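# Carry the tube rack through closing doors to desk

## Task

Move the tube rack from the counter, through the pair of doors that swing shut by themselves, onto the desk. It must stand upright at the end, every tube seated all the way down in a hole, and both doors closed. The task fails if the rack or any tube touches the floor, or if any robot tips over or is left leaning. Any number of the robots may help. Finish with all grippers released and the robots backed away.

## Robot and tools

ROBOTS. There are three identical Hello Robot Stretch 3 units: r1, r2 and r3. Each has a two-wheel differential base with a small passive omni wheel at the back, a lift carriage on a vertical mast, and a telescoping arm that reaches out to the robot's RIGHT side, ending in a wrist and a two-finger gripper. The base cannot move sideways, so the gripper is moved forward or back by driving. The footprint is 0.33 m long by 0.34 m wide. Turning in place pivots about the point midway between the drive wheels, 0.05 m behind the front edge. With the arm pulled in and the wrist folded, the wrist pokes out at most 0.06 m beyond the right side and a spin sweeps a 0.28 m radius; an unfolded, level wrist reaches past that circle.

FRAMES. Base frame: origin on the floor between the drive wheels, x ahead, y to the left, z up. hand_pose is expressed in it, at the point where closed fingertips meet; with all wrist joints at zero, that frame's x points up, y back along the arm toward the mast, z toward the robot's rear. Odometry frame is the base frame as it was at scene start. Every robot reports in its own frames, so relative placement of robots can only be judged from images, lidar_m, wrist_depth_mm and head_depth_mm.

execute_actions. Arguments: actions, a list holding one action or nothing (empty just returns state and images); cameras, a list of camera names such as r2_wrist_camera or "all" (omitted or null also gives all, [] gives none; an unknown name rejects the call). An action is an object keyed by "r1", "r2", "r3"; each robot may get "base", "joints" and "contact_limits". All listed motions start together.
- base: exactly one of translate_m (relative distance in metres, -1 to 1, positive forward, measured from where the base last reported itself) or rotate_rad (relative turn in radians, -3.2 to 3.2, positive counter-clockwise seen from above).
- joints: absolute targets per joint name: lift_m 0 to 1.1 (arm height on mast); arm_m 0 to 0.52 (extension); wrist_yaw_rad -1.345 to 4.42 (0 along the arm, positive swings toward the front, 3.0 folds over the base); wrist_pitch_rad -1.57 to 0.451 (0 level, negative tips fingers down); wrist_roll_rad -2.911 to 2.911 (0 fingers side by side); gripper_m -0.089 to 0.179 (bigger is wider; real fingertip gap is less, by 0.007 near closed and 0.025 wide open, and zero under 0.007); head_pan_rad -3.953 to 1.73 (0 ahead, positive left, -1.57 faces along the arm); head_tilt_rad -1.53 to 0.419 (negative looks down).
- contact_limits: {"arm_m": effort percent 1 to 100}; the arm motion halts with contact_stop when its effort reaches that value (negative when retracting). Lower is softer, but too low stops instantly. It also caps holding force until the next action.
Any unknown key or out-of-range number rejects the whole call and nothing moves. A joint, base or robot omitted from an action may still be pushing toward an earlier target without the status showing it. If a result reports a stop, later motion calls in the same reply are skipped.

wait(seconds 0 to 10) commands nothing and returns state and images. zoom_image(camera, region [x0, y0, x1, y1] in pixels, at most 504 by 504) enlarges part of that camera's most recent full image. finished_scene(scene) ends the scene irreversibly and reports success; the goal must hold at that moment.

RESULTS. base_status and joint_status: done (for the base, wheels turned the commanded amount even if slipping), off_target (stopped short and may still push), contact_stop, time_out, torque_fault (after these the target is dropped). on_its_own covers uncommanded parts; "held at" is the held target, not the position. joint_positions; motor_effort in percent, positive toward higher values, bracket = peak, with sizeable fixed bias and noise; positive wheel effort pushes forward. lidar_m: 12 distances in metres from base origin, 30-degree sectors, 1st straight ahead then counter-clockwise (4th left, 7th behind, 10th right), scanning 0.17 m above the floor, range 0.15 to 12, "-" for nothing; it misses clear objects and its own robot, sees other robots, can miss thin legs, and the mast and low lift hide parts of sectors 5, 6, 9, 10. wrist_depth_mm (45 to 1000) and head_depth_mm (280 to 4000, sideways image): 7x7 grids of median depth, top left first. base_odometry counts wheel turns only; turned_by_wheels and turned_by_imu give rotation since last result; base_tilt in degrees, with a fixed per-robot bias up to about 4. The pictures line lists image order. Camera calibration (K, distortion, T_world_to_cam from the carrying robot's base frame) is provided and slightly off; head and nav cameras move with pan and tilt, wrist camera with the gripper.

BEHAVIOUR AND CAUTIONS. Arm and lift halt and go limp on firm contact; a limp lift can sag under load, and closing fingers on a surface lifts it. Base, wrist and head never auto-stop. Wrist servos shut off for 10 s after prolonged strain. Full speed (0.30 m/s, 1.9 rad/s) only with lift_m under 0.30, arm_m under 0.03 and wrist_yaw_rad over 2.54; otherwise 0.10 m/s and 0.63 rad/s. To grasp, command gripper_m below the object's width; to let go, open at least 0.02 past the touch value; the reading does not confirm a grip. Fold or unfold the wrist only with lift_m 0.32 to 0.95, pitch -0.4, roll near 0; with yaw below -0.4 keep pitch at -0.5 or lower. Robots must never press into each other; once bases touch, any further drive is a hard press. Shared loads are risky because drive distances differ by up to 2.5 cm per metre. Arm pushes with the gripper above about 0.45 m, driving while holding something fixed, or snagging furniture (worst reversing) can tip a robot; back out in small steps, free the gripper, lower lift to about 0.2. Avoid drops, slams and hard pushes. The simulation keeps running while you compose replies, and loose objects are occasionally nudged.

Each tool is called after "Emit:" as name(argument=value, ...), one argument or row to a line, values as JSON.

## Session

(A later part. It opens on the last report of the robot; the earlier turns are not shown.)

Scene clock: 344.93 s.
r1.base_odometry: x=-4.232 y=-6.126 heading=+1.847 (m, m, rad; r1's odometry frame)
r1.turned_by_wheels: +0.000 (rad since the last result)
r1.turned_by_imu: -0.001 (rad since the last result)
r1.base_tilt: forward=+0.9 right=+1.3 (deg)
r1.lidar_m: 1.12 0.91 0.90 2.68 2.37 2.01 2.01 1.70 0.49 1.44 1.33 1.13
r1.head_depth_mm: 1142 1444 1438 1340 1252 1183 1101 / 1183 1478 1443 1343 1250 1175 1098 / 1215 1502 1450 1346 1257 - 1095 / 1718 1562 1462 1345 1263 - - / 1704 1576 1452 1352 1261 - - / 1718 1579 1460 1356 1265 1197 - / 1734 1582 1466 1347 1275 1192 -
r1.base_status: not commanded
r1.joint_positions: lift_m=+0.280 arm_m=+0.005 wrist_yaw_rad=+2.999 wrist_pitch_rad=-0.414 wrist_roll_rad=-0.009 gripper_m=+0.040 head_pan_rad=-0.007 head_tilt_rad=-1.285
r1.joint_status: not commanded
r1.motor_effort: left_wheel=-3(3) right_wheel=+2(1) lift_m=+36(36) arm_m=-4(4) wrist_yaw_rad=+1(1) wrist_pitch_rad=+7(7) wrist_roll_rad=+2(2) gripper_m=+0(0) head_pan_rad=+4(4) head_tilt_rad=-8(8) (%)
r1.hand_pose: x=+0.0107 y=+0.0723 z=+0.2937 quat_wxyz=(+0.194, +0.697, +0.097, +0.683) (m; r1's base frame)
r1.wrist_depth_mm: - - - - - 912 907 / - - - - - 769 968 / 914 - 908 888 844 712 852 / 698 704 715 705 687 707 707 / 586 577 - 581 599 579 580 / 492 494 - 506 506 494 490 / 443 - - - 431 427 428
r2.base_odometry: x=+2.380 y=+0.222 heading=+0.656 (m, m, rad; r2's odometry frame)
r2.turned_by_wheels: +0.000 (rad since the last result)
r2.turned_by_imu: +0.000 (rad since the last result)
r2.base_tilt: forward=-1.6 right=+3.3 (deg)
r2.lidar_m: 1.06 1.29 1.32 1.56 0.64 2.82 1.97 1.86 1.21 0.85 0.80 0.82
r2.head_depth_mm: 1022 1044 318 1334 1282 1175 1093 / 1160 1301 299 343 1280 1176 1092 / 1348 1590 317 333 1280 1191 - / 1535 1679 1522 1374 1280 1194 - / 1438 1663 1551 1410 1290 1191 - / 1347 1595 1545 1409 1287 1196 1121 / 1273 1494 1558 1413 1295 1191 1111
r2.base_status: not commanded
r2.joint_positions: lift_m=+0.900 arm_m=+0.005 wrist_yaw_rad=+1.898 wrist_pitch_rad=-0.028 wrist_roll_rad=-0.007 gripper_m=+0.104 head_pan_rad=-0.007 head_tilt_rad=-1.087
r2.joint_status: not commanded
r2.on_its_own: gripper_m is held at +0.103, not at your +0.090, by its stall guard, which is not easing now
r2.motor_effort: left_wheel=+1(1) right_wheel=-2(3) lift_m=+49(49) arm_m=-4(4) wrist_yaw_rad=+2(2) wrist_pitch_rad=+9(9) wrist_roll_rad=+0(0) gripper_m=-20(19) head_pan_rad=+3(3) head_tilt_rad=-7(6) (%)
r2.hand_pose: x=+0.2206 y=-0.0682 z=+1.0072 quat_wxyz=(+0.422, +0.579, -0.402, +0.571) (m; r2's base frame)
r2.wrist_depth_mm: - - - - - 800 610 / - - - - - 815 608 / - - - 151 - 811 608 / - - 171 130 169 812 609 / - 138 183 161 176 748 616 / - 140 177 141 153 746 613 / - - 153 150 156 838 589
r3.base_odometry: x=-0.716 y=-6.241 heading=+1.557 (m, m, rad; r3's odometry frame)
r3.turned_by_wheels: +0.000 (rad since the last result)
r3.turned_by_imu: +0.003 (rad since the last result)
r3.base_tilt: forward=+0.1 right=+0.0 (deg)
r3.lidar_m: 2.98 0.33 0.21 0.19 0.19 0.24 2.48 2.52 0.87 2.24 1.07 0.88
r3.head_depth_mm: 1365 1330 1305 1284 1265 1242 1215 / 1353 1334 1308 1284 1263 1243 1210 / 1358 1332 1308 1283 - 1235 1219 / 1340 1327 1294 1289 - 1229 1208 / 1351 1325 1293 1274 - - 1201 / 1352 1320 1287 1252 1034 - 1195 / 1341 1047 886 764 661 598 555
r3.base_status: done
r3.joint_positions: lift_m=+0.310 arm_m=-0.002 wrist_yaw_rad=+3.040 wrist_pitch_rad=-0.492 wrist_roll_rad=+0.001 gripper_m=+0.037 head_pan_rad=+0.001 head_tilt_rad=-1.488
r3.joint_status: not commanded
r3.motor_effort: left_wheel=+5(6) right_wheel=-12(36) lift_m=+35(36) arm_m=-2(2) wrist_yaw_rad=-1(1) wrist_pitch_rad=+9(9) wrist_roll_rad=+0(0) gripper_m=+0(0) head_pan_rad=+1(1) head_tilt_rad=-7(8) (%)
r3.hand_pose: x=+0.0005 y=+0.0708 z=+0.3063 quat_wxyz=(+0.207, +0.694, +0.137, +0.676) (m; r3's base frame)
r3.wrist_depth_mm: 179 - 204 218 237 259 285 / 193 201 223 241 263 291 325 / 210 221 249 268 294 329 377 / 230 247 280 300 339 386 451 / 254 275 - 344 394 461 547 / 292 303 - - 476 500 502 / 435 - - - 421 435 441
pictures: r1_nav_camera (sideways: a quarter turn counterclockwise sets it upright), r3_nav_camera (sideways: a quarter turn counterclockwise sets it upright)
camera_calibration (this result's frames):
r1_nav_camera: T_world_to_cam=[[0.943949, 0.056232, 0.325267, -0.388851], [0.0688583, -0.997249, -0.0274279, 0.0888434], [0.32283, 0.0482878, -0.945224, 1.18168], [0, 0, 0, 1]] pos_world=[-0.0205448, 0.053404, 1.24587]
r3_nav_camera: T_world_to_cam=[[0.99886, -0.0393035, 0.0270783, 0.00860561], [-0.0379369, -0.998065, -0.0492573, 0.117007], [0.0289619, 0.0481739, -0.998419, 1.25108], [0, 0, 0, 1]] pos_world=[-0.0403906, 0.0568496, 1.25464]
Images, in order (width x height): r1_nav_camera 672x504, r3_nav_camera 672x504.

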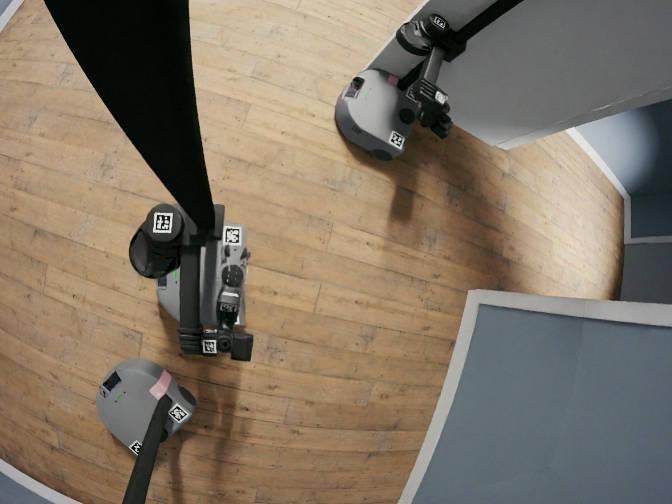

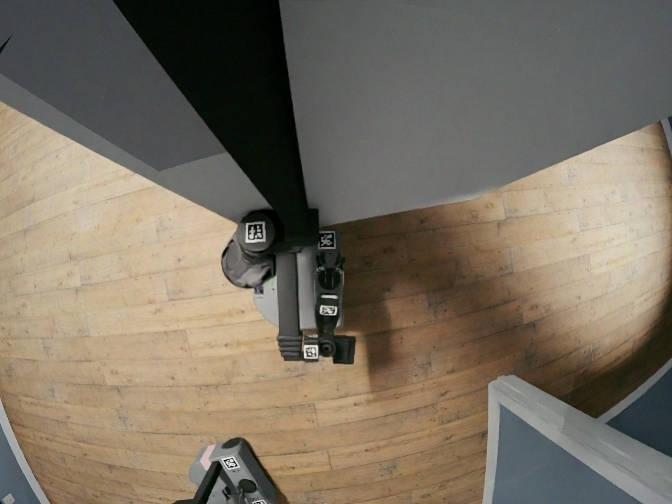

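Emit:
execute_actions(
  actions=[
    {"r3":{"base":{"translate_m":-0.12}},"r1":{"base":{"rotate_rad":0.14}}},
  ],
  cameras=[],
)

Emit:
execute_actions(
  actions=[
    {"r1":{"base":{"translate_m":1.0}}},
  ],
  cameras=["r1_nav_camera"],
)

Scene clock: 347.77 s.
r1.base_odometry: x=-4.232 y=-6.126 heading=+1.987 (m, m, rad; r1's odometry frame)
r1.turned_by_wheels: +0.140 (rad since the last result)
r1.turned_by_imu: +0.139 (rad since the last result)
r1.base_tilt: forward=+1.0 right=+1.3 (deg)
r1.lidar_m: 1.13 0.86 0.86 2.71 2.20 2.01 2.02 1.58 0.49 1.45 1.24 1.13
r1.head_depth_mm: 1144 1418 1434 1342 1261 1182 1109 / 1217 1493 1445 1337 1249 1186 1105 / 1705 1574 1438 1342 1259 - 1097 / 1704 1561 1443 1337 1261 - - / 1700 1575 1450 1355 1260 - - / 1706 1564 1451 1361 1271 1202 - / 1541 1556 1460 1347 1258 1190 -
r1.base_status: done
r1.joint_positions: lift_m=+0.280 arm_m=+0.005 wrist_yaw_rad=+2.999 wrist_pitch_rad=-0.414 wrist_roll_rad=-0.009 gripper_m=+0.040 head_pan_rad=-0.006 head_tilt_rad=-1.285
r1.joint_status: not commanded
r1.motor_effort: left_wheel=-3(9) right_wheel=+1(6) lift_m=+36(36) arm_m=-4(4) wrist_yaw_rad=+2(2) wrist_pitch_rad=+7(7) wrist_roll_rad=+2(2) gripper_m=+0(1) head_pan_rad=+3(2) head_tilt_rad=-9(8) (%)
r1.hand_pose: x=+0.0107 y=+0.0723 z=+0.2937 quat_wxyz=(+0.194, +0.697, +0.097, +0.683) (m; r1's base frame)
r1.wrist_depth_mm: - - - - - 888 837 / - - - - - 770 890 / 895 - 897 897 823 696 862 / 696 702 716 717 707 709 708 / 576 578 - 582 611 593 584 / 495 493 - 509 506 493 488 / 449 - - - 429 429 428
r2.base_odometry: x=+2.380 y=+0.222 heading=+0.656 (m, m, rad; r2's odometry frame)
r2.turned_by_wheels: +0.000 (rad since the last result)
r2.turned_by_imu: +0.000 (rad since the last result)
r2.base_tilt: forward=-1.6 right=+3.3 (deg)
r2.lidar_m: 1.07 1.29 1.32 1.53 0.64 2.81 1.97 1.86 1.21 0.84 0.80 0.81
r2.head_depth_mm: 1017 1045 318 1327 1279 1164 1095 / 1160 1303 299 343 1275 1179 1098 / 1350 1589 317 333 1281 1188 - / 1523 1687 1510 1370 1280 1197 - / 1446 1665 1547 1399 1284 1190 - / 1364 1596 1547 1410 1296 1194 1126 / 1270 1504 1559 1413 1291 1195 1115
r2.base_status: not commanded
r2.joint_positions: lift_m=+0.900 arm_m=+0.005 wrist_yaw_rad=+1.898 wrist_pitch_rad=-0.028 wrist_roll_rad=-0.007 gripper_m=+0.104 head_pan_rad=-0.007 head_tilt_rad=-1.087
r2.joint_status: not commanded
r2.on_its_own: gripper_m is held at +0.103, not at your +0.090, by its stall guard, which is not easing now
r2.motor_effort: left_wheel=+1(1) right_wheel=-3(3) lift_m=+49(49) arm_m=-4(4) wrist_yaw_rad=+2(2) wrist_pitch_rad=+9(9) wrist_roll_rad=+0(0) gripper_m=-20(21) head_pan_rad=+3(3) head_tilt_rad=-7(6) (%)
r2.hand_pose: x=+0.2206 y=-0.0682 z=+1.0072 quat_wxyz=(+0.422, +0.579, -0.402, +0.571) (m; r2's base frame)
r2.wrist_depth_mm: - - - - - 804 613 / - - - - - 808 609 / - - - 152 - 807 610 / - - 171 130 170 806 612 / - 138 182 161 177 747 611 / - 140 177 141 153 746 610 / - - 153 150 156 823 589
r3.base_odometry: x=-0.717 y=-6.361 heading=+1.557 (m, m, rad; r3's odometry frame)
r3.turned_by_wheels: +0.000 (rad since the last result)
r3.turned_by_imu: +0.001 (rad since the last result)
r3.base_tilt: forward=+0.2 right=+0.0 (deg)
r3.lidar_m: 3.10 0.31 0.20 0.19 0.19 2.39 2.36 2.39 0.84 0.87 1.26 0.98
r3.head_depth_mm: 1356 1338 1312 1285 1263 1232 1227 / 1365 1332 1320 1297 1269 1233 1216 / 1349 1323 1295 1275 - 1226 1211 / 1346 1322 1301 1286 - 1221 1202 / 1351 1326 1301 1276 - - 1202 / 1344 1313 1288 1213 1011 - 1201 / 1326 960 832 731 639 1213 1193
r3.base_status: done
r3.joint_positions: lift_m=+0.310 arm_m=-0.002 wrist_yaw_rad=+3.040 wrist_pitch_rad=-0.492 wrist_roll_rad=+0.001 gripper_m=+0.037 head_pan_rad=+0.001 head_tilt_rad=-1.488
r3.joint_status: not commanded
r3.motor_effort: left_wheel=+4(5) right_wheel=-8(17) lift_m=+35(36) arm_m=-2(2) wrist_yaw_rad=-1(1) wrist_pitch_rad=+9(9) wrist_roll_rad=+0(0) gripper_m=+0(0) head_pan_rad=+0(0) head_tilt_rad=-7(8) (%)
r3.hand_pose: x=+0.0005 y=+0.0708 z=+0.3063 quat_wxyz=(+0.207, +0.694, +0.137, +0.676) (m; r3's base frame)
r3.wrist_depth_mm: - - 198 212 229 249 273 / - - 218 233 255 281 310 / 866 831 243 261 287 319 355 / 690 660 274 293 327 370 419 / 569 563 - 332 381 437 514 / 489 502 - - 468 484 506 / 435 - - - 428 438 439
pictures: none
No camera images: the call's "cameras" was empty. Leave "cameras" out to get every camera's image.

Scene clock: 352.70 s.
r1.base_odometry: x=-4.636 y=-5.211 heading=+1.987 (m, m, rad; r1's odometry frame)
r1.turned_by_wheels: +0.000 (rad since the last result)
r1.turned_by_imu: -0.005 (rad since the last result)
r1.base_tilt: forward=+0.9 right=+1.3 (deg)
r1.lidar_m: 2.26 0.79 0.66 0.67 0.81 2.94 2.96 1.35 1.80 0.35 0.25 1.88
r1.head_depth_mm: 1691 1549 1434 1349 742 1175 1108 / 1697 1558 1448 1337 1174 1181 1105 / 1696 1572 1436 1348 1261 - 1097 / 1702 1569 1447 1345 1264 - - / 1703 1574 1450 1350 1258 - - / 1712 1569 1450 1355 1266 1203 - / 1722 1577 1458 1356 1268 1196 -
r1.base_status: done
r1.joint_positions: lift_m=+0.280 arm_m=+0.005 wrist_yaw_rad=+2.999 wrist_pitch_rad=-0.414 wrist_roll_rad=-0.009 gripper_m=+0.040 head_pan_rad=-0.006 head_tilt_rad=-1.286
r1.joint_status: not commanded
r1.motor_effort: left_wheel=-2(5) right_wheel=+1(7) lift_m=+36(35) arm_m=-4(4) wrist_yaw_rad=+2(2) wrist_pitch_rad=+7(7) wrist_roll_rad=+2(2) gripper_m=+0(0) head_pan_rad=+4(4) head_tilt_rad=-8(8) (%)
r1.hand_pose: x=+0.0107 y=+0.0723 z=+0.2937 quat_wxyz=(+0.194, +0.697, +0.097, +0.683) (m; r1's base frame)
r1.wrist_depth_mm: - - 684 642 627 626 - / - - 738 711 679 672 - / 593 - 814 777 731 742 908 / 576 660 718 703 711 706 712 / 577 582 - 579 603 575 580 / 492 493 - 507 507 487 494 / 447 - - - 427 430 426
r2.base_odometry: x=+2.380 y=+0.222 heading=+0.656 (m, m, rad; r2's odometry frame)
r2.turned_by_wheels: +0.000 (rad since the last result)
r2.turned_by_imu: +0.000 (rad since the last result)
r2.base_tilt: forward=-1.6 right=+3.2 (deg)
r2.lidar_m: 1.07 1.29 1.32 1.46 1.54 2.82 1.96 1.86 1.21 0.85 0.80 0.82
r2.head_depth_mm: 1022 1046 318 1326 1287 1166 1099 / 1160 1301 298 343 1280 1186 1107 / 1345 1591 317 333 1278 1190 - / 1520 1700 1517 1366 1286 1195 - / 1447 1652 1545 1407 1288 1191 - / 1353 1590 1550 1410 1289 1188 1122 / 1280 1501 1551 1412 1288 1197 1116
r2.base_status: not commanded
r2.joint_positions: lift_m=+0.900 arm_m=+0.005 wrist_yaw_rad=+1.898 wrist_pitch_rad=-0.028 wrist_roll_rad=-0.007 gripper_m=+0.104 head_pan_rad=-0.007 head_tilt_rad=-1.087
r2.joint_status: not commanded
r2.on_its_own: gripper_m is held at +0.103, not at your +0.090, by its stall guard, which is not easing now
r2.motor_effort: left_wheel=+1(1) right_wheel=-3(3) lift_m=+49(49) arm_m=-4(4) wrist_yaw_rad=+2(2) wrist_pitch_rad=+9(9) wrist_roll_rad=+0(0) gripper_m=-20(21) head_pan_rad=+4(3) head_tilt_rad=-7(6) (%)
r2.hand_pose: x=+0.2206 y=-0.0682 z=+1.0072 quat_wxyz=(+0.422, +0.579, -0.402, +0.571) (m; r2's base frame)
r2.wrist_depth_mm: - - - - - 803 607 / - - - - - 802 603 / - - - 152 - 821 608 / - - 171 130 170 815 619 / - 138 182 161 176 742 612 / - 140 177 141 153 743 613 / - - 153 150 156 854 597
r3.base_odometry: x=-0.717 y=-6.361 heading=+1.557 (m, m, rad; r3's odometry frame)
r3.turned_by_wheels: +0.000 (rad since the last result)
r3.turned_by_imu: +0.001 (rad since the last result)
r3.base_tilt: forward=+0.1 right=+0.1 (deg)
r3.lidar_m: 3.09 0.31 0.20 0.19 0.19 2.39 2.36 2.39 2.44 1.39 1.26 0.56
r3.head_depth_mm: 1221 868 1205 1291 1259 1228 1219 / 1359 1168 1290 1296 1260 1238 1215 / 1361 1327 1310 1286 - 1227 1209 / 1359 1336 1297 1272 - 1226 1211 / 1352 1316 1297 1277 - - 1203 / 1346 1313 1298 1222 1004 - 1200 / 1332 963 833 730 641 1212 1195
r3.base_status: not commanded
r3.joint_positions: lift_m=+0.310 arm_m=-0.002 wrist_yaw_rad=+3.040 wrist_pitch_rad=-0.492 wrist_roll_rad=+0.001 gripper_m=+0.037 head_pan_rad=+0.001 head_tilt_rad=-1.488
r3.joint_status: not commanded
r3.motor_effort: left_wheel=+4(4) right_wheel=-8(8) lift_m=+35(36) arm_m=-2(3) wrist_yaw_rad=-1(0) wrist_pitch_rad=+10(9) wrist_roll_rad=+0(1) gripper_m=+0(1) head_pan_rad=+0(0) head_tilt_rad=-8(7) (%)
r3.hand_pose: x=+0.0005 y=+0.0708 z=+0.3063 quat_wxyz=(+0.207, +0.694, +0.137, +0.676) (m; r3's base frame)
r3.wrist_depth_mm: - - 199 212 229 248 272 / - - 218 233 254 278 307 / 844 826 243 261 286 315 358 / 684 664 271 294 325 364 420 / 569 569 - 336 378 439 508 / 489 506 - - 466 490 509 / 434 - - - 425 438 443
pictures: r1_nav_camera (sideways: a quarter turn counterclockwise sets it upright)
camera_calibration (this result's frames):
r1_nav_camera: T_world_to_cam=[[0.943969, 0.0564834, 0.325164, -0.388717], [0.0691211, -0.997231, -0.0274361, 0.0888525], [0.322714, 0.0483746, -0.94526, 1.18173], [0, 0, 0, 1]] pos_world=[-0.0205652, 0.0533969, 1.24587]
Images, in order (width x height): r1_nav_camera 672x504.

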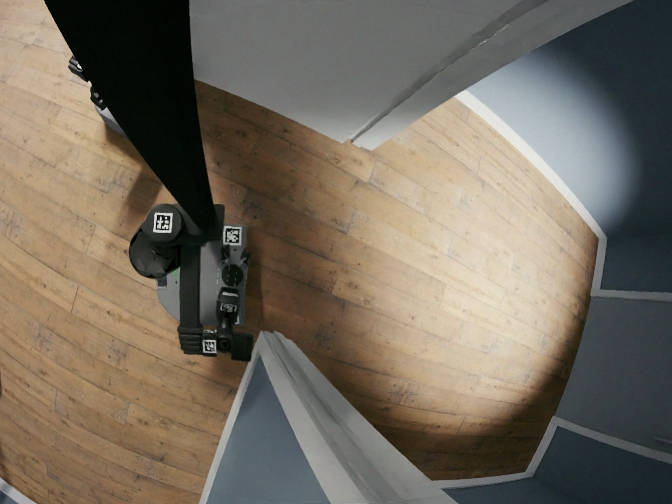

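Emit:
execute_actions(
  actions=[
    {"r1":{"base":{"rotate_rad":0.3}}},
  ],
  cameras=[],
)

Emit:
execute_actions(
  actions=[
    {"r1":{"base":{"translate_m":0.3}}},
  ],
  cameras=[],
)

Emit:
execute_actions(
  actions=[
    {"r1":{"base":{"rotate_rad":-0.75}}},
  ],
  cameras=[],
)

Emit:
execute_actions(
  actions=[
    {"r1":{"base":{"translate_m":1.0},"joints":{"head_tilt_rad":-0.7}}},
  ],
  cameras=["r1_nav_camera"],
)

Scene clock: 355.03 s.
r1.base_odometry: x=-4.636 y=-5.211 heading=+2.287 (m, m, rad; r1's odometry frame)
r1.turned_by_wheels: +0.300 (rad since the last result)
r1.turned_by_imu: +0.298 (rad since the last result)
r1.base_tilt: forward=+1.0 right=+1.3 (deg)
r1.lidar_m: 1.66 0.68 0.66 0.70 0.72 2.93 1.34 1.82 0.52 0.25 0.26 2.54
r1.head_depth_mm: 1692 1553 1434 1348 917 1116 1108 / 1703 1558 1433 1347 1258 1169 1104 / 1701 1559 1449 1338 1260 - 1099 / 1710 1563 1452 1344 1260 - - / 1720 1584 1444 1359 1266 - - / 1668 1571 1453 1356 1260 1201 - / 1560 1556 1129 1321 1267 1184 -
r1.base_status: done
r1.joint_positions: lift_m=+0.280 arm_m=+0.005 wrist_yaw_rad=+2.999 wrist_pitch_rad=-0.414 wrist_roll_rad=-0.009 gripper_m=+0.040 head_pan_rad=-0.006 head_tilt_rad=-1.286
r1.joint_status: not commanded
r1.motor_effort: left_wheel=-4(9) right_wheel=+1(6) lift_m=+36(36) arm_m=-4(4) wrist_yaw_rad=+2(1) wrist_pitch_rad=+7(7) wrist_roll_rad=+2(2) gripper_m=+0(0) head_pan_rad=+4(3) head_tilt_rad=-8(8) (%)
r1.hand_pose: x=+0.0107 y=+0.0723 z=+0.2937 quat_wxyz=(+0.194, +0.697, +0.097, +0.683) (m; r1's base frame)
r1.wrist_depth_mm: - - 796 715 634 569 519 / - - 809 768 681 611 564 / 903 - 810 820 737 649 607 / 713 703 702 700 702 675 647 / 579 581 - 587 605 573 582 / 494 495 - 508 500 494 497 / 447 - - - 430 430 428
r2.base_odometry: x=+2.380 y=+0.222 heading=+0.656 (m, m, rad; r2's odometry frame)
r2.turned_by_wheels: +0.000 (rad since the last result)
r2.turned_by_imu: +0.000 (rad since the last result)
r2.base_tilt: forward=-1.6 right=+3.2 (deg)
r2.lidar_m: 1.07 1.29 1.33 1.42 1.54 2.83 1.97 1.86 1.21 0.85 0.80 0.82
r2.head_depth_mm: 1020 1041 318 1330 1287 1163 1098 / 1164 1302 299 343 1279 1176 1095 / 1342 1580 316 333 1281 1188 - / 1529 1691 1525 1371 1284 1192 - / 1436 1660 1545 1408 1292 1195 - / 1352 1585 1550 1414 1291 1191 1123 / 1271 1507 1558 1421 1291 1196 1120
r2.base_status: not commanded
r2.joint_positions: lift_m=+0.900 arm_m=+0.005 wrist_yaw_rad=+1.898 wrist_pitch_rad=-0.028 wrist_roll_rad=-0.007 gripper_m=+0.104 head_pan_rad=-0.007 head_tilt_rad=-1.087
r2.joint_status: not commanded
r2.on_its_own: gripper_m is held at +0.103, not at your +0.090, by its stall guard, which is not easing now
r2.motor_effort: left_wheel=+1(1) right_wheel=-3(3) lift_m=+49(50) arm_m=-4(4) wrist_yaw_rad=+2(2) wrist_pitch_rad=+9(9) wrist_roll_rad=+0(0) gripper_m=-20(20) head_pan_rad=+3(3) head_tilt_rad=-7(7) (%)
r2.hand_pose: x=+0.2206 y=-0.0682 z=+1.0072 quat_wxyz=(+0.422, +0.579, -0.402, +0.571) (m; r2's base frame)
r2.wrist_depth_mm: - - - - - 821 608 / - - - - - 801 611 / - - - 151 - 809 617 / - - 171 131 169 806 608 / - 138 182 161 176 740 608 / - 140 177 140 153 752 616 / - - 153 150 156 851 597
r3.base_odometry: x=-0.717 y=-6.361 heading=+1.557 (m, m, rad; r3's odometry frame)
r3.turned_by_wheels: +0.000 (rad since the last result)
r3.turned_by_imu: +0.001 (rad since the last result)
r3.base_tilt: forward=+0.1 right=+0.0 (deg)
r3.lidar_m: 3.09 0.31 0.20 0.19 0.19 2.39 2.36 2.39 2.44 1.39 1.26 0.57
r3.head_depth_mm: 1370 1153 1271 1297 1266 1239 1221 / 1361 1171 1301 1286 1264 1236 1208 / 1364 1334 1309 1291 - 1225 1212 / 1353 1333 1294 1274 - 1230 1205 / 1347 1320 1291 1276 - - 1199 / 1343 1318 1287 1213 1001 - 1198 / 1342 966 831 735 638 1210 1198
r3.base_status: not commanded
r3.joint_positions: lift_m=+0.310 arm_m=-0.002 wrist_yaw_rad=+3.040 wrist_pitch_rad=-0.492 wrist_roll_rad=+0.001 gripper_m=+0.037 head_pan_rad=+0.001 head_tilt_rad=-1.488
r3.joint_status: not commanded
r3.motor_effort: left_wheel=+4(4) right_wheel=-8(8) lift_m=+35(36) arm_m=-3(2) wrist_yaw_rad=-1(1) wrist_pitch_rad=+9(9) wrist_roll_rad=-1(0) gripper_m=+0(0) head_pan_rad=+1(1) head_tilt_rad=-7(7) (%)
r3.hand_pose: x=+0.0005 y=+0.0708 z=+0.3063 quat_wxyz=(+0.207, +0.694, +0.137, +0.676) (m; r3's base frame)
r3.wrist_depth_mm: - - 199 212 228 248 272 / - - 217 233 255 279 307 / 863 816 242 261 288 315 357 / 682 662 274 293 328 372 422 / 563 572 - 333 376 436 512 / 484 503 - - 469 489 507 / 435 - - - 423 438 443
pictures: none
No camera images: the call's "cameras" was empty. Leave "cameras" out to get every camera's image.

Scene clock: 357.80 s.
r1.base_odometry: x=-4.833 y=-4.984 heading=+2.286 (m, m, rad; r1's odometry frame)
r1.turned_by_wheels: +0.000 (rad since the last result)
r1.turned_by_imu: -0.002 (rad since the last result)
r1.base_tilt: forward=+1.0 right=+1.3 (deg)
r1.lidar_m: 1.43 0.53 0.49 0.52 0.79 3.16 1.64 0.35 0.33 1.03 1.58 2.31
r1.head_depth_mm: 1681 1554 1441 1349 1256 1178 814 / 1713 1569 1453 1338 1257 1185 1090 / 1702 1556 1447 1343 1260 - 1093 / 1714 1569 1449 1352 1257 - - / 1650 1568 1452 1356 1265 - - / 1501 1580 1450 1351 1266 1200 - / 1331 1521 1456 1088 1240 1188 -
r1.base_status: done
r1.joint_positions: lift_m=+0.280 arm_m=+0.005 wrist_yaw_rad=+2.999 wrist_pitch_rad=-0.414 wrist_roll_rad=-0.009 gripper_m=+0.040 head_pan_rad=-0.006 head_tilt_rad=-1.286
r1.joint_status: not commanded
r1.motor_effort: left_wheel=-3(4) right_wheel=+1(8) lift_m=+36(36) arm_m=-4(4) wrist_yaw_rad=+0(1) wrist_pitch_rad=+7(7) wrist_roll_rad=+2(2) gripper_m=+0(0) head_pan_rad=+3(3) head_tilt_rad=-9(8) (%)
r1.hand_pose: x=+0.0107 y=+0.0723 z=+0.2937 quat_wxyz=(+0.194, +0.697, +0.097, +0.683) (m; r1's base frame)
r1.wrist_depth_mm: - - 616 535 476 450 852 / 782 - 670 579 515 487 911 / 658 - 740 632 562 532 895 / 679 707 700 685 614 594 710 / 585 583 - 579 601 589 581 / 493 493 - 506 507 489 499 / 446 - - - 426 427 429
r2.base_odometry: x=+2.380 y=+0.222 heading=+0.656 (m, m, rad; r2's odometry frame)
r2.turned_by_wheels: +0.000 (rad since the last result)
r2.turned_by_imu: +0.000 (rad since the last result)
r2.base_tilt: forward=-1.6 right=+3.3 (deg)
r2.lidar_m: 1.07 1.29 1.32 1.53 1.54 2.82 1.96 1.86 1.21 0.85 0.80 0.81
r2.head_depth_mm: 1025 1048 318 1337 1295 1172 1097 / 1167 1289 298 342 1270 1174 1096 / 1355 1597 317 333 1281 1193 - / 1540 1683 1519 1363 1286 1197 - / 1442 1649 1543 1398 1283 1188 - / 1355 1610 1552 1416 1285 1189 1123 / 1279 1499 1569 1409 1294 1193 1111
r2.base_status: not commanded
r2.joint_positions: lift_m=+0.900 arm_m=+0.005 wrist_yaw_rad=+1.898 wrist_pitch_rad=-0.028 wrist_roll_rad=-0.007 gripper_m=+0.104 head_pan_rad=-0.007 head_tilt_rad=-1.087
r2.joint_status: not commanded
r2.on_its_own: gripper_m is held at +0.103, not at your +0.090, by its stall guard, which is not easing now
r2.motor_effort: left_wheel=+1(1) right_wheel=-3(3) lift_m=+50(49) arm_m=-4(4) wrist_yaw_rad=+2(2) wrist_pitch_rad=+9(9) wrist_roll_rad=+0(0) gripper_m=-20(20) head_pan_rad=+3(3) head_tilt_rad=-6(8) (%)
r2.hand_pose: x=+0.2206 y=-0.0682 z=+1.0072 quat_wxyz=(+0.422, +0.579, -0.402, +0.571) (m; r2's base frame)
r2.wrist_depth_mm: - - - - - 799 603 / - - - - - 817 607 / - - - 151 - 811 609 / - - 171 130 170 806 613 / - 138 183 161 177 751 613 / - 140 177 141 153 739 617 / - - 153 150 156 841 589
r3.base_odometry: x=-0.717 y=-6.361 heading=+1.557 (m, m, rad; r3's odometry frame)
r3.turned_by_wheels: +0.000 (rad since the last result)
r3.turned_by_imu: +0.001 (rad since the last result)
r3.base_tilt: forward=+0.1 right=+0.0 (deg)
r3.lidar_m: 0.68 0.31 0.20 0.19 0.19 2.39 2.36 2.39 2.44 1.39 1.26 0.98
r3.head_depth_mm: 1192 1338 1322 1290 1264 1242 1214 / 855 1230 1305 1287 1254 1234 1225 / 1017 1238 1309 1286 - 1229 1208 / 1358 1323 1307 1278 - 1228 1211 / 1350 1316 1305 1269 - - 1205 / 1336 1318 1292 1223 1005 - 1198 / 1334 964 833 732 638 1215 1196
r3.base_status: not commanded
r3.joint_positions: lift_m=+0.310 arm_m=-0.002 wrist_yaw_rad=+3.040 wrist_pitch_rad=-0.492 wrist_roll_rad=+0.001 gripper_m=+0.037 head_pan_rad=+0.001 head_tilt_rad=-1.488
r3.joint_status: not commanded
r3.motor_effort: left_wheel=+4(5) right_wheel=-8(8) lift_m=+35(36) arm_m=-2(3) wrist_yaw_rad=+0(1) wrist_pitch_rad=+9(9) wrist_roll_rad=+0(0) gripper_m=+0(0) head_pan_rad=-1(0) head_tilt_rad=-7(8) (%)
r3.hand_pose: x=+0.0005 y=+0.0708 z=+0.3063 quat_wxyz=(+0.207, +0.694, +0.137, +0.676) (m; r3's base frame)
r3.wrist_depth_mm: - - 199 212 229 249 273 / - - 218 233 255 278 309 / 851 814 243 260 284 316 356 / 676 666 272 294 327 370 421 / 578 566 - 334 376 439 510 / 483 503 - - 467 493 510 / 438 - - - 421 440 444
pictures: none
No camera images: the call's "cameras" was empty. Leave "cameras" out to get every camera's image.

Scene clock: 359.60 s.
r1.base_odometry: x=-4.833 y=-4.984 heading=+1.537 (m, m, rad; r1's odometry frame)
r1.turned_by_wheels: -0.750 (rad since the last result)
r1.turned_by_imu: -0.748 (rad since the last result)
r1.base_tilt: forward=+0.9 right=+1.3 (deg)
r1.lidar_m: 2.30 1.77 1.21 0.49 0.49 0.63 0.82 1.65 1.74 0.33 0.34 1.25
r1.head_depth_mm: 1691 1551 1437 1343 1259 1166 1105 / 1686 1558 1434 1344 1260 1180 1096 / 1700 1557 1448 1349 1260 - 1099 / 1701 1557 1446 1348 1261 - - / 1717 1569 1444 1348 1266 - - / 1719 1575 1453 1356 1274 1199 - / 1718 1574 1456 1363 1273 1190 -
r1.base_status: done
r1.joint_positions: lift_m=+0.280 arm_m=+0.005 wrist_yaw_rad=+2.999 wrist_pitch_rad=-0.414 wrist_roll_rad=-0.009 gripper_m=+0.040 head_pan_rad=-0.006 head_tilt_rad=-1.286
r1.joint_status: not commanded
r1.motor_effort: left_wheel=+0(7) right_wheel=-2(6) lift_m=+36(36) arm_m=-4(4) wrist_yaw_rad=+1(0) wrist_pitch_rad=+7(7) wrist_roll_rad=+2(2) gripper_m=+0(0) head_pan_rad=+3(3) head_tilt_rad=-8(8) (%)
r1.hand_pose: x=+0.0107 y=+0.0723 z=+0.2937 quat_wxyz=(+0.194, +0.697, +0.097, +0.683) (m; r1's base frame)
r1.wrist_depth_mm: 412 - 496 - - - - / 446 - 535 - - - - / 481 - 583 853 908 906 912 / 518 537 630 688 707 715 699 / 555 569 - 581 600 577 578 / 493 498 - 507 510 491 496 / 446 - - - 430 431 429
r2.base_odometry: x=+2.380 y=+0.222 heading=+0.656 (m, m, rad; r2's odometry frame)
r2.turned_by_wheels: +0.000 (rad since the last result)
r2.turned_by_imu: +0.000 (rad since the last result)
r2.base_tilt: forward=-1.6 right=+3.2 (deg)
r2.lidar_m: 1.06 1.29 1.32 1.53 1.54 2.81 1.96 1.85 1.21 0.84 0.80 0.82
r2.head_depth_mm: 1018 1039 319 1332 1286 1169 1100 / 1166 1298 299 342 1282 1181 1094 / 1349 1583 317 332 1273 1189 - / 1527 1696 1524 1375 1287 1194 - / 1451 1655 1562 1400 1295 1196 - / 1355 1600 1557 1416 1286 1194 1118 / 1287 1508 1538 1411 1299 1198 1107
r2.base_status: not commanded
r2.joint_positions: lift_m=+0.900 arm_m=+0.005 wrist_yaw_rad=+1.898 wrist_pitch_rad=-0.028 wrist_roll_rad=-0.007 gripper_m=+0.104 head_pan_rad=-0.007 head_tilt_rad=-1.087
r2.joint_status: not commanded
r2.on_its_own: gripper_m is held at +0.103, not at your +0.090, by its stall guard, which is not easing now
r2.motor_effort: left_wheel=+1(1) right_wheel=-3(3) lift_m=+50(49) arm_m=-4(4) wrist_yaw_rad=+2(2) wrist_pitch_rad=+9(9) wrist_roll_rad=+0(0) gripper_m=-20(20) head_pan_rad=+3(3) head_tilt_rad=-7(7) (%)
r2.hand_pose: x=+0.2206 y=-0.0682 z=+1.0072 quat_wxyz=(+0.422, +0.579, -0.402, +0.571) (m; r2's base frame)
r2.wrist_depth_mm: - - - - - 803 600 / - - - - - 826 615 / - - - 152 - 810 605 / - - 171 130 169 803 608 / - 138 182 161 176 753 608 / - 140 178 140 153 749 614 / - - 153 150 156 844 591
r3.base_odometry: x=-0.717 y=-6.361 heading=+1.557 (m, m, rad; r3's odometry frame)
r3.turned_by_wheels: +0.000 (rad since the last result)
r3.turned_by_imu: +0.001 (rad since the last result)
r3.base_tilt: forward=+0.1 right=+0.0 (deg)
r3.lidar_m: 0.74 0.31 0.20 0.19 0.19 2.40 2.37 2.39 2.45 1.39 1.26 0.98
r3.head_depth_mm: 1361 1336 1315 1292 1265 1239 1215 / 1189 1327 1314 1291 1263 1240 1210 / 839 1216 1303 1278 - 1225 1216 / 1172 1318 1308 1273 - 1230 1206 / 1347 1317 1297 1262 - - 1201 / 1345 1317 1289 1220 1002 - 1196 / 1329 963 835 732 641 1221 1196
r3.base_status: not commanded
r3.joint_positions: lift_m=+0.310 arm_m=-0.002 wrist_yaw_rad=+3.040 wrist_pitch_rad=-0.492 wrist_roll_rad=+0.001 gripper_m=+0.037 head_pan_rad=+0.001 head_tilt_rad=-1.488
r3.joint_status: not commanded
r3.motor_effort: left_wheel=+5(4) right_wheel=-8(8) lift_m=+35(36) arm_m=-2(2) wrist_yaw_rad=-1(1) wrist_pitch_rad=+9(9) wrist_roll_rad=-1(0) gripper_m=+0(0) head_pan_rad=-1(0) head_tilt_rad=-8(7) (%)
r3.hand_pose: x=+0.0005 y=+0.0708 z=+0.3063 quat_wxyz=(+0.207, +0.694, +0.137, +0.676) (m; r3's base frame)
r3.wrist_depth_mm: - - 199 211 229 249 273 / - - 218 234 254 281 310 / 842 820 243 261 286 317 358 / 673 666 274 292 325 365 419 / 550 577 - 334 379 437 513 / 487 501 - - 466 491 513 / 438 - - - 423 440 435
pictures: none
No camera images: the call's "cameras" was empty. Leave "cameras" out to get every camera's image.

Scene clock: 364.53 s.
r1.base_odometry: x=-4.799 y=-3.985 heading=+1.537 (m, m, rad; r1's odometry frame)
r1.turned_by_wheels: +0.000 (rad since the last result)
r1.turned_by_imu: -0.005 (rad since the last result)
r1.base_tilt: forward=+0.9 right=+1.3 (deg)
r1.lidar_m: 1.31 1.34 1.31 1.22 1.24 1.09 1.65 0.93 0.92 0.86 0.88 1.13
r1.head_depth_mm: 1112 1267 1450 1726 1655 1367 1170 / 1102 1243 1440 1690 1666 1375 1168 / 1094 1247 1437 1666 1656 1375 1167 / 1095 1234 1408 1670 1659 1375 1172 / 1091 1222 1401 1640 1663 1384 1166 / 1081 1211 1390 1600 1680 1370 1171 / 1072 1199 1379 1596 1657 1374 1170
r1.base_status: done
r1.joint_positions: lift_m=+0.280 arm_m=+0.005 wrist_yaw_rad=+2.999 wrist_pitch_rad=-0.414 wrist_roll_rad=-0.009 gripper_m=+0.040 head_pan_rad=-0.006 head_tilt_rad=-0.704
r1.joint_status: all done
r1.motor_effort: left_wheel=+1(9) right_wheel=-2(4) lift_m=+36(36) arm_m=-4(4) wrist_yaw_rad=+2(2) wrist_pitch_rad=+7(7) wrist_roll_rad=+2(2) gripper_m=+1(1) head_pan_rad=+4(3) head_tilt_rad=+3(37) (%)
r1.hand_pose: x=+0.0107 y=+0.0723 z=+0.2937 quat_wxyz=(+0.194, +0.697, +0.097, +0.683) (m; r1's base frame)
r1.wrist_depth_mm: - - - - - - - / - - - - - - - / 905 - 891 884 897 883 915 / 700 697 705 702 708 707 701 / 581 575 - 584 597 583 580 / 494 491 - 503 510 499 491 / 445 - - - 432 431 430
r2.base_odometry: x=+2.380 y=+0.222 heading=+0.656 (m, m, rad; r2's odometry frame)
r2.turned_by_wheels: +0.000 (rad since the last result)
r2.turned_by_imu: +0.000 (rad since the last result)
r2.base_tilt: forward=-1.6 right=+3.2 (deg)
r2.lidar_m: 1.07 1.29 1.33 1.53 1.55 2.82 1.96 1.85 1.21 0.85 0.80 0.82
r2.head_depth_mm: 1020 1041 318 1331 1292 1162 1095 / 1165 1298 299 343 1280 1186 1102 / 1354 1576 317 333 1272 1183 - / 1530 1689 1521 1366 1288 1199 - / 1439 1651 1554 1398 1288 1186 - / 1359 1585 1563 1414 1281 1192 1120 / 1276 1505 1553 1424 1295 1203 1115
r2.base_status: not commanded
r2.joint_positions: lift_m=+0.900 arm_m=+0.005 wrist_yaw_rad=+1.898 wrist_pitch_rad=-0.028 wrist_roll_rad=-0.007 gripper_m=+0.104 head_pan_rad=-0.007 head_tilt_rad=-1.087
r2.joint_status: not commanded
r2.on_its_own: gripper_m is held at +0.103, not at your +0.090, by its stall guard, which is not easing now
r2.motor_effort: left_wheel=+1(1) right_wheel=-3(3) lift_m=+50(49) arm_m=-4(4) wrist_yaw_rad=+2(2) wrist_pitch_rad=+9(9) wrist_roll_rad=+0(0) gripper_m=-20(20) head_pan_rad=+3(3) head_tilt_rad=-7(7) (%)
r2.hand_pose: x=+0.2206 y=-0.0682 z=+1.0072 quat_wxyz=(+0.422, +0.579, -0.402, +0.571) (m; r2's base frame)
r2.wrist_depth_mm: - - - - - 802 607 / - - - - - 807 610 / - - - 152 - 804 613 / - - 171 130 169 816 613 / - 138 182 161 177 742 613 / - 140 177 141 153 740 613 / - - 153 150 156 854 590
r3.base_odometry: x=-0.717 y=-6.361 heading=+1.557 (m, m, rad; r3's odometry frame)
r3.turned_by_wheels: +0.000 (rad since the last result)
r3.turned_by_imu: +0.001 (rad since the last result)
r3.base_tilt: forward=+0.1 right=+0.0 (deg)
r3.lidar_m: 1.74 0.31 0.20 0.19 0.19 2.39 2.37 2.39 2.45 1.39 1.26 0.98
r3.head_depth_mm: 1362 1338 1326 1291 1269 1245 1221 / 1366 1333 1308 1275 1266 1236 1210 / 1354 1329 1303 1270 - 1234 1207 / 1364 1327 1296 1276 - 1225 1203 / 1341 1320 1305 1271 - - 1209 / 1335 1321 1284 1219 1003 - 1197 / 1336 962 830 731 639 1202 1188
r3.base_status: not commanded
r3.joint_positions: lift_m=+0.310 arm_m=-0.002 wrist_yaw_rad=+3.040 wrist_pitch_rad=-0.492 wrist_roll_rad=+0.001 gripper_m=+0.037 head_pan_rad=+0.001 head_tilt_rad=-1.488
r3.joint_status: not commanded
r3.motor_effort: left_wheel=+5(5) right_wheel=-8(7) lift_m=+37(36) arm_m=-2(2) wrist_yaw_rad=+0(1) wrist_pitch_rad=+9(9) wrist_roll_rad=-1(0) gripper_m=+0(0) head_pan_rad=+0(0) head_tilt_rad=-7(8) (%)
r3.hand_pose: x=+0.0005 y=+0.0708 z=+0.3063 quat_wxyz=(+0.207, +0.694, +0.137, +0.676) (m; r3's base frame)
r3.wrist_depth_mm: - - 199 213 228 249 274 / - - 218 234 256 281 309 / 862 818 242 260 285 319 356 / 685 664 271 295 327 369 421 / 576 575 - 338 378 438 519 / 480 503 - - 471 493 504 / 436 - - - 423 438 445
pictures: r1_nav_camera (sideways: a quarter turn counterclockwise sets it upright)
camera_calibration (this result's frames):
r1_nav_camera: T_world_to_cam=[[0.610311, 0.0586176, 0.78999, -0.992267], [0.0718526, -0.997244, 0.0184858, 0.029054], [0.788896, 0.0454807, -0.612841, 0.746719], [0, 0, 0, 1]] pos_world=[0.0144204, 0.053177, 1.24096]
Images, in order (width x height): r1_nav_camera 672x504.

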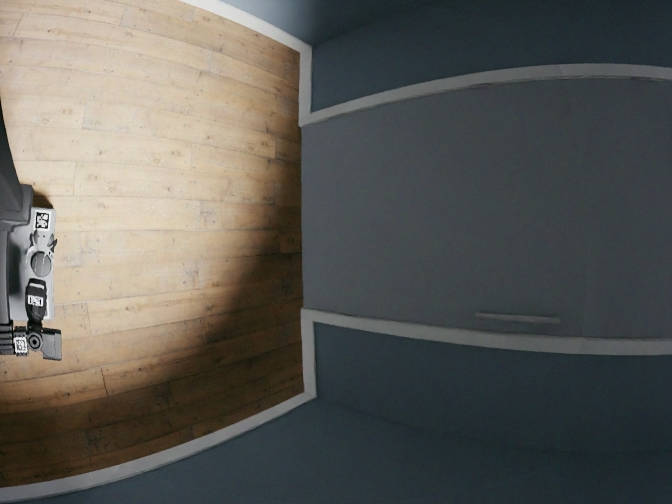

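Emit:
execute_actions(
  actions=[
    {"r1":{"base":{"translate_m":0.48},"joints":{"lift_m":0.9}}},
  ],
  cameras=[],
)

Emit:
execute_actions(
  actions=[
    {"r1":{"base":{"rotate_rad":1.6},"joints":{"wrist_yaw_rad":0,"gripper_m":0.12,"head_pan_rad":-1.57,"head_tilt_rad":-0.5}}},
  ],
  cameras=[],
)

Emit:
execute_actions(
  actions=[
    {"r1":{"base":{"translate_m":-0.18},"joints":{"wrist_pitch_rad":0,"arm_m":0.2}}},
  ],
  cameras=["r1_nav_camera","r1_wrist_camera"],
)

Scene clock: 371.67 s.
r1.base_odometry: x=-4.782 y=-3.505 heading=+1.537 (m, m, rad; r1's odometry frame)
r1.turned_by_wheels: +0.000 (rad since the last result)
r1.turned_by_imu: -0.003 (rad since the last result)
r1.base_tilt: forward=+0.9 right=+1.3 (deg)
r1.lidar_m: 0.84 0.85 1.10 1.27 1.29 1.53 1.39 1.28 0.88 0.82 0.83 0.88
r1.head_depth_mm: 686 772 906 1062 1283 1374 1165 / 669 752 890 1044 1265 1377 1164 / 686 770 885 1038 1258 1377 1171 / 680 766 878 1028 1229 1375 1168 / 677 762 869 1011 1217 1379 1172 / 670 757 860 1001 1199 1356 1163 / 666 746 853 993 1181 1344 1167
r1.base_status: done
r1.joint_positions: lift_m=+0.900 arm_m=+0.005 wrist_yaw_rad=+2.999 wrist_pitch_rad=-0.414 wrist_roll_rad=-0.009 gripper_m=+0.040 head_pan_rad=-0.006 head_tilt_rad=-0.704
r1.joint_status: all done
r1.motor_effort: left_wheel=+1(9) right_wheel=-2(4) lift_m=+45(44) arm_m=-4(4) wrist_yaw_rad=+1(2) wrist_pitch_rad=+7(7) wrist_roll_rad=+2(2) gripper_m=+1(0) head_pan_rad=+3(3) head_tilt_rad=+1(2) (%)
r1.hand_pose: x=+0.0106 y=+0.0723 z=+0.9133 quat_wxyz=(+0.194, +0.697, +0.097, +0.683) (m; r1's base frame)
r1.wrist_depth_mm: - - - - - - 801 / - - - - - - 808 / - - - - - - 813 / - - - - - - 854 / - - - - - - 857 / - - - - - - 885 / - - - - - - 904
r2.base_odometry: x=+2.380 y=+0.222 heading=+0.656 (m, m, rad; r2's odometry frame)
r2.turned_by_wheels: +0.000 (rad since the last result)
r2.turned_by_imu: -0.001 (rad since the last result)
r2.base_tilt: forward=-1.6 right=+3.3 (deg)
r2.lidar_m: 1.06 1.29 1.32 1.53 1.54 2.81 1.96 1.85 1.21 0.85 0.80 0.82
r2.head_depth_mm: 1023 1042 318 1336 1283 1170 1100 / 1162 1297 299 342 1281 1181 1106 / 1358 1574 317 333 1283 1198 - / 1521 1685 1520 1358 1287 1192 - / 1446 1668 1546 1414 1295 1195 - / 1358 1598 1550 1414 1288 1188 1117 / 1282 1498 1554 1405 1305 1195 1115
r2.base_status: not commanded
r2.joint_positions: lift_m=+0.900 arm_m=+0.005 wrist_yaw_rad=+1.898 wrist_pitch_rad=-0.028 wrist_roll_rad=-0.007 gripper_m=+0.104 head_pan_rad=-0.007 head_tilt_rad=-1.087
r2.joint_status: not commanded
r2.on_its_own: gripper_m is held at +0.103, not at your +0.090, by its stall guard, which is not easing now
r2.motor_effort: left_wheel=+1(1) right_wheel=-3(3) lift_m=+50(49) arm_m=-4(4) wrist_yaw_rad=+2(2) wrist_pitch_rad=+9(9) wrist_roll_rad=+0(0) gripper_m=-21(20) head_pan_rad=+3(2) head_tilt_rad=-7(7) (%)
r2.hand_pose: x=+0.2206 y=-0.0682 z=+1.0072 quat_wxyz=(+0.422, +0.579, -0.402, +0.571) (m; r2's base frame)
r2.wrist_depth_mm: - - - - - 818 605 / - - - - - 809 606 / - - - 151 - 809 607 / - - 171 130 170 801 609 / - 138 182 160 176 742 611 / - 141 177 141 153 746 611 / - - 153 150 156 841 580
r3.base_odometry: x=-0.717 y=-6.361 heading=+1.557 (m, m, rad; r3's odometry frame)
r3.turned_by_wheels: +0.000 (rad since the last result)
r3.turned_by_imu: +0.002 (rad since the last result)
r3.base_tilt: forward=+0.2 right=+0.0 (deg)
r3.lidar_m: 2.22 0.31 0.20 0.19 0.19 2.39 2.36 2.39 2.44 1.39 1.26 0.98
r3.head_depth_mm: 1363 1332 1313 1287 1268 1238 1219 / 1356 1333 1313 1284 1259 1242 1212 / 1360 1330 1301 1286 - 1227 1222 / 1352 1318 1296 1269 - 1225 1216 / 1342 1324 1297 1264 - - 1200 / 1342 1317 1290 1206 1003 - 1199 / 1331 962 834 731 641 1208 1194
r3.base_status: not commanded
r3.joint_positions: lift_m=+0.310 arm_m=-0.002 wrist_yaw_rad=+3.040 wrist_pitch_rad=-0.492 wrist_roll_rad=+0.001 gripper_m=+0.037 head_pan_rad=+0.001 head_tilt_rad=-1.488
r3.joint_status: not commanded
r3.motor_effort: left_wheel=+4(4) right_wheel=-7(8) lift_m=+36(36) arm_m=-1(3) wrist_yaw_rad=-1(0) wrist_pitch_rad=+9(9) wrist_roll_rad=-1(0) gripper_m=+0(0) head_pan_rad=+0(1) head_tilt_rad=-7(7) (%)
r3.hand_pose: x=+0.0005 y=+0.0708 z=+0.3063 quat_wxyz=(+0.207, +0.694, +0.137, +0.676) (m; r3's base frame)
r3.wrist_depth_mm: - - 199 211 229 248 272 / - - 219 233 253 278 310 / 843 820 241 262 286 317 357 / 690 653 273 293 327 364 419 / 571 576 - 335 376 439 512 / 488 501 - - 468 492 507 / 435 - - - 424 439 438
pictures: none
No camera images: the call's "cameras" was empty. Leave "cameras" out to get every camera's image.

Scene clock: 375.13 s.
r1.base_odometry: x=-4.782 y=-3.505 heading=+3.137 (m, m, rad; r1's odometry frame)
r1.turned_by_wheels: +1.600 (rad since the last result)
r1.turned_by_imu: +1.598 (rad since the last result)
r1.base_tilt: forward=+0.9 right=+1.3 (deg)
r1.lidar_m: 1.27 1.30 1.52 1.39 1.25 0.87 0.82 0.84 0.88 0.84 0.86 1.11
r1.head_depth_mm: 686 742 818 918 1034 1182 - / 685 739 810 915 1025 1151 - / 683 745 818 910 1023 1120 - / 680 741 816 904 1017 1136 1266 / 678 739 812 901 1006 1129 1255 / 675 738 808 894 1001 1148 1258 / 674 735 804 896 1002 1142 1257
r1.base_status: done
r1.joint_positions: lift_m=+0.900 arm_m=+0.005 wrist_yaw_rad=+0.002 wrist_pitch_rad=-0.414 wrist_roll_rad=-0.009 gripper_m=+0.120 head_pan_rad=-1.563 head_tilt_rad=-0.508
r1.joint_status: all done
r1.motor_effort: left_wheel=-3(7) right_wheel=+2(4) lift_m=+45(44) arm_m=-4(4) wrist_yaw_rad=-2(4) wrist_pitch_rad=+7(7) wrist_roll_rad=+2(2) gripper_m=+0(80) head_pan_rad=-3(46) head_tilt_rad=+4(24) (%)
r1.hand_pose: x=-0.0211 y=-0.3751 z=+0.9133 quat_wxyz=(+0.695, +0.147, -0.688, -0.145) (m; r1's base frame)
r1.wrist_depth_mm: 506 518 525 539 550 560 576 / 547 557 579 589 599 617 628 / 586 608 618 649 640 674 688 / 651 672 683 705 716 746 755 / 711 734 774 796 807 830 840 / 782 - 863 897 909 943 889 / 887 962 - - - - 847
r2.base_odometry: x=+2.380 y=+0.222 heading=+0.656 (m, m, rad; r2's odometry frame)
r2.turned_by_wheels: +0.000 (rad since the last result)
r2.turned_by_imu: +0.000 (rad since the last result)
r2.base_tilt: forward=-1.6 right=+3.2 (deg)
r2.lidar_m: 1.07 1.29 1.32 1.53 1.54 2.82 1.97 1.86 1.21 0.85 0.80 0.81
r2.head_depth_mm: 1024 1046 319 1332 1287 1162 1092 / 1161 1296 299 342 1280 1183 1098 / 1342 1573 317 333 1282 1191 - / 1518 1693 1519 1357 1275 1195 - / 1447 1653 1541 1413 1293 1188 - / 1356 1603 1541 1404 1291 1195 1121 / 1277 1503 1553 1411 1291 1201 1110
r2.base_status: not commanded
r2.joint_positions: lift_m=+0.900 arm_m=+0.005 wrist_yaw_rad=+1.898 wrist_pitch_rad=-0.028 wrist_roll_rad=-0.007 gripper_m=+0.104 head_pan_rad=-0.007 head_tilt_rad=-1.087
r2.joint_status: not commanded
r2.on_its_own: gripper_m is held at +0.103, not at your +0.090, by its stall guard, which is not easing now
r2.motor_effort: left_wheel=+1(1) right_wheel=-3(2) lift_m=+50(49) arm_m=-4(4) wrist_yaw_rad=+2(2) wrist_pitch_rad=+9(9) wrist_roll_rad=+0(0) gripper_m=-20(20) head_pan_rad=+2(3) head_tilt_rad=-6(6) (%)
r2.hand_pose: x=+0.2206 y=-0.0682 z=+1.0072 quat_wxyz=(+0.422, +0.579, -0.402, +0.571) (m; r2's base frame)
r2.wrist_depth_mm: - - - - - 794 606 / - - - - - 813 605 / - - - 152 - 828 608 / - - 171 130 169 810 612 / - 138 183 161 176 742 609 / - 140 177 141 153 743 618 / - - 153 150 157 854 593
r3.base_odometry: x=-0.717 y=-6.361 heading=+1.557 (m, m, rad; r3's odometry frame)
r3.turned_by_wheels: +0.000 (rad since the last result)
r3.turned_by_imu: +0.001 (rad since the last result)
r3.base_tilt: forward=+0.1 right=+0.1 (deg)
r3.lidar_m: 2.16 0.31 0.20 0.19 0.19 2.38 2.37 2.39 2.44 1.39 1.26 0.98
r3.head_depth_mm: 1352 1341 1313 1282 1271 1244 1216 / 1362 1335 1315 1283 1268 1236 1219 / 1359 1335 1310 1284 - 1230 1209 / 1354 1333 1305 1272 - 1238 1205 / 1350 1326 1302 1279 - - 1205 / 1341 1311 1280 1199 1006 - 1191 / 1329 962 830 732 638 1213 1200
r3.base_status: not commanded
r3.joint_positions: lift_m=+0.310 arm_m=-0.002 wrist_yaw_rad=+3.040 wrist_pitch_rad=-0.492 wrist_roll_rad=+0.001 gripper_m=+0.037 head_pan_rad=+0.001 head_tilt_rad=-1.488
r3.joint_status: not commanded
r3.motor_effort: left_wheel=+5(4) right_wheel=-8(7) lift_m=+35(36) arm_m=-2(2) wrist_yaw_rad=-1(0) wrist_pitch_rad=+9(9) wrist_roll_rad=+0(0) gripper_m=+0(0) head_pan_rad=-1(0) head_tilt_rad=-7(7) (%)
r3.hand_pose: x=+0.0005 y=+0.0708 z=+0.3063 quat_wxyz=(+0.207, +0.694, +0.137, +0.676) (m; r3's base frame)
r3.wrist_depth_mm: - - 199 212 230 249 273 / - - 218 234 254 279 310 / 867 819 243 259 286 318 358 / 680 671 274 293 328 371 422 / 567 577 - 333 379 438 519 / 479 502 - - 463 489 510 / 435 - - - 423 443 442
pictures: none
No camera images: the call's "cameras" was empty. Leave "cameras" out to get every camera's image.

Scene clock: 378.47 s.
r1.base_odometry: x=-4.602 y=-3.506 heading=+3.137 (m, m, rad; r1's odometry frame)
r1.turned_by_wheels: +0.000 (rad since the last result)
r1.turned_by_imu: +0.000 (rad since the last result)
r1.base_tilt: forward=+0.9 right=+1.4 (deg)
r1.lidar_m: 1.45 1.48 1.60 1.36 0.98 0.68 0.64 0.66 0.86 0.85 0.87 1.14
r1.head_depth_mm: 697 760 841 915 - 1248 1291 / 694 760 836 912 - 1228 1286 / 685 749 822 891 - 1205 1289 / 691 745 820 904 1039 1184 1280 / 689 750 827 912 1025 1170 1273 / 684 746 821 905 1018 1163 1275 / 682 745 821 908 1019 1158 1257
r1.base_status: done
r1.joint_positions: lift_m=+0.900 arm_m=+0.200 wrist_yaw_rad=+0.001 wrist_pitch_rad=-0.021 wrist_roll_rad=-0.009 gripper_m=+0.120 head_pan_rad=-1.563 head_tilt_rad=-0.508
r1.joint_status: all done
r1.motor_effort: left_wheel=-3(7) right_wheel=+2(3) lift_m=+45(45) arm_m=+4(5) wrist_yaw_rad=-1(2) wrist_pitch_rad=+10(11) wrist_roll_rad=+2(2) gripper_m=+1(1) head_pan_rad=-4(3) head_tilt_rad=+4(5) (%)
r1.hand_pose: x=-0.0212 y=-0.6003 z=+1.0091 quat_wxyz=(+0.711, +0.008, -0.704, -0.007) (m; r1's base frame)
r1.wrist_depth_mm: 361 366 371 380 390 401 410 / 370 381 384 390 406 411 423 / 380 386 397 405 410 425 440 / 392 399 410 415 428 438 454 / 403 415 423 429 443 453 466 / 412 - 437 442 461 469 486 / 428 440 450 460 474 491 505
r2.base_odometry: x=+2.380 y=+0.222 heading=+0.656 (m, m, rad; r2's odometry frame)
r2.turned_by_wheels: +0.000 (rad since the last result)
r2.turned_by_imu: +0.000 (rad since the last result)
r2.base_tilt: forward=-1.6 right=+3.2 (deg)
r2.lidar_m: 1.07 1.29 1.33 1.53 1.54 2.82 1.97 1.85 1.21 0.84 0.80 0.81
r2.head_depth_mm: 1022 1036 318 1330 1286 1169 1089 / 1162 1305 299 342 1286 1183 1096 / 1349 1583 317 333 1290 1198 - / 1534 1682 1529 1361 1281 1193 - / 1447 1648 1539 1401 1298 1192 - / 1346 1600 1540 1404 1295 1193 1118 / 1274 1512 1557 1405 1298 1197 1109
r2.base_status: not commanded
r2.joint_positions: lift_m=+0.900 arm_m=+0.005 wrist_yaw_rad=+1.898 wrist_pitch_rad=-0.028 wrist_roll_rad=-0.007 gripper_m=+0.104 head_pan_rad=-0.007 head_tilt_rad=-1.087
r2.joint_status: not commanded
r2.on_its_own: gripper_m is held at +0.103, not at your +0.090, by its stall guard, which is not easing now
r2.motor_effort: left_wheel=+1(1) right_wheel=-4(3) lift_m=+50(50) arm_m=-4(4) wrist_yaw_rad=+2(2) wrist_pitch_rad=+9(9) wrist_roll_rad=+0(0) gripper_m=-20(20) head_pan_rad=+3(3) head_tilt_rad=-6(7) (%)
r2.hand_pose: x=+0.2206 y=-0.0682 z=+1.0072 quat_wxyz=(+0.422, +0.579, -0.402, +0.571) (m; r2's base frame)
r2.wrist_depth_mm: - - - - - 805 599 / - - - - - 811 613 / - - - 152 - 818 606 / - - 171 131 169 813 605 / - 138 183 161 177 745 610 / - 140 178 141 153 744 616 / - - 153 150 156 840 587
r3.base_odometry: x=-0.717 y=-6.361 heading=+1.557 (m, m, rad; r3's odometry frame)
r3.turned_by_wheels: +0.000 (rad since the last result)
r3.turned_by_imu: +0.001 (rad since the last result)
r3.base_tilt: forward=+0.1 right=+0.1 (deg)
r3.lidar_m: 2.20 0.31 0.20 0.19 0.19 2.39 2.36 2.39 2.44 1.39 1.26 0.99
r3.head_depth_mm: 1364 1339 1320 1284 1268 1248 1226 / 1364 1321 1296 1280 1261 1235 1210 / 1358 1323 1318 1295 - 1239 1212 / 1342 1327 1300 1270 - 1220 1214 / 1353 1321 1294 1279 - - 1204 / 1346 1318 1283 1216 1006 - 1192 / 1334 962 834 734 638 1210 1196
r3.base_status: not commanded
r3.joint_positions: lift_m=+0.310 arm_m=-0.002 wrist_yaw_rad=+3.040 wrist_pitch_rad=-0.492 wrist_roll_rad=+0.001 gripper_m=+0.037 head_pan_rad=+0.001 head_tilt_rad=-1.488
r3.joint_status: not commanded
r3.motor_effort: left_wheel=+5(4) right_wheel=-8(8) lift_m=+35(36) arm_m=-3(3) wrist_yaw_rad=+0(1) wrist_pitch_rad=+9(9) wrist_roll_rad=+0(1) gripper_m=+0(0) head_pan_rad=+0(1) head_tilt_rad=-7(8) (%)
r3.hand_pose: x=+0.0005 y=+0.0708 z=+0.3063 quat_wxyz=(+0.207, +0.694, +0.137, +0.676) (m; r3's base frame)
r3.wrist_depth_mm: - - 200 213 229 247 273 / - - 219 235 253 278 309 / 849 814 242 259 286 316 355 / 693 664 272 295 325 369 425 / 575 576 - 333 381 440 515 / 489 505 - - 467 488 509 / 434 - - - 423 440 442
pictures: r1_nav_camera (sideways: a quarter turn counterclockwise sets it upright), r1_wrist_camera
camera_calibration (this result's frames):
r1_nav_camera: T_world_to_cam=[[0.0658476, -0.443441, 0.893882, -1.12442], [-0.996184, -0.0806469, 0.033376, 0.0161771], [0.0572885, -0.892668, -0.447059, 0.535488], [0, 0, 0, 1]] pos_world=[0.0594782, -0.019295, 1.24395]
r1_wrist_camera: T_world_to_cam=[[-0.999442, 0.0271349, -0.0194985, 0.0121549], [0.0245513, 0.20052, -0.979382, 1.14106], [-0.0226656, -0.979314, -0.201074, -0.221], [0, 0, 0, 1]] pos_world=[-0.0208754, -0.445563, 1.07333]
Images, in order (width x height): r1_nav_camera 672x504, r1_wrist_camera 644x364.

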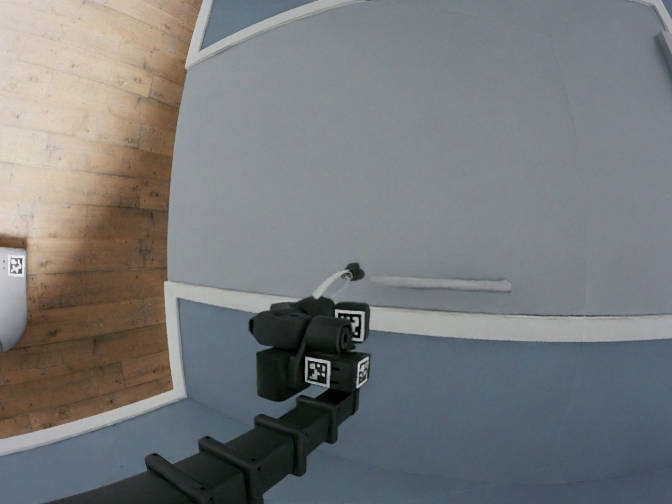

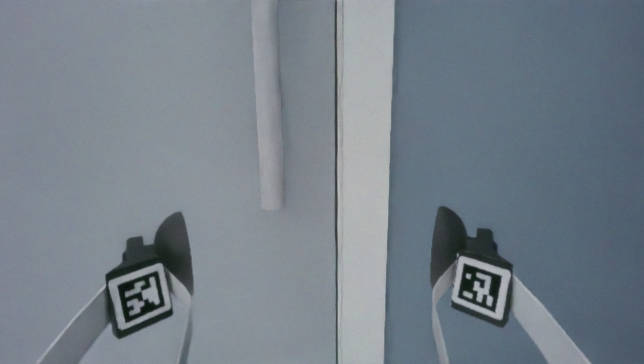

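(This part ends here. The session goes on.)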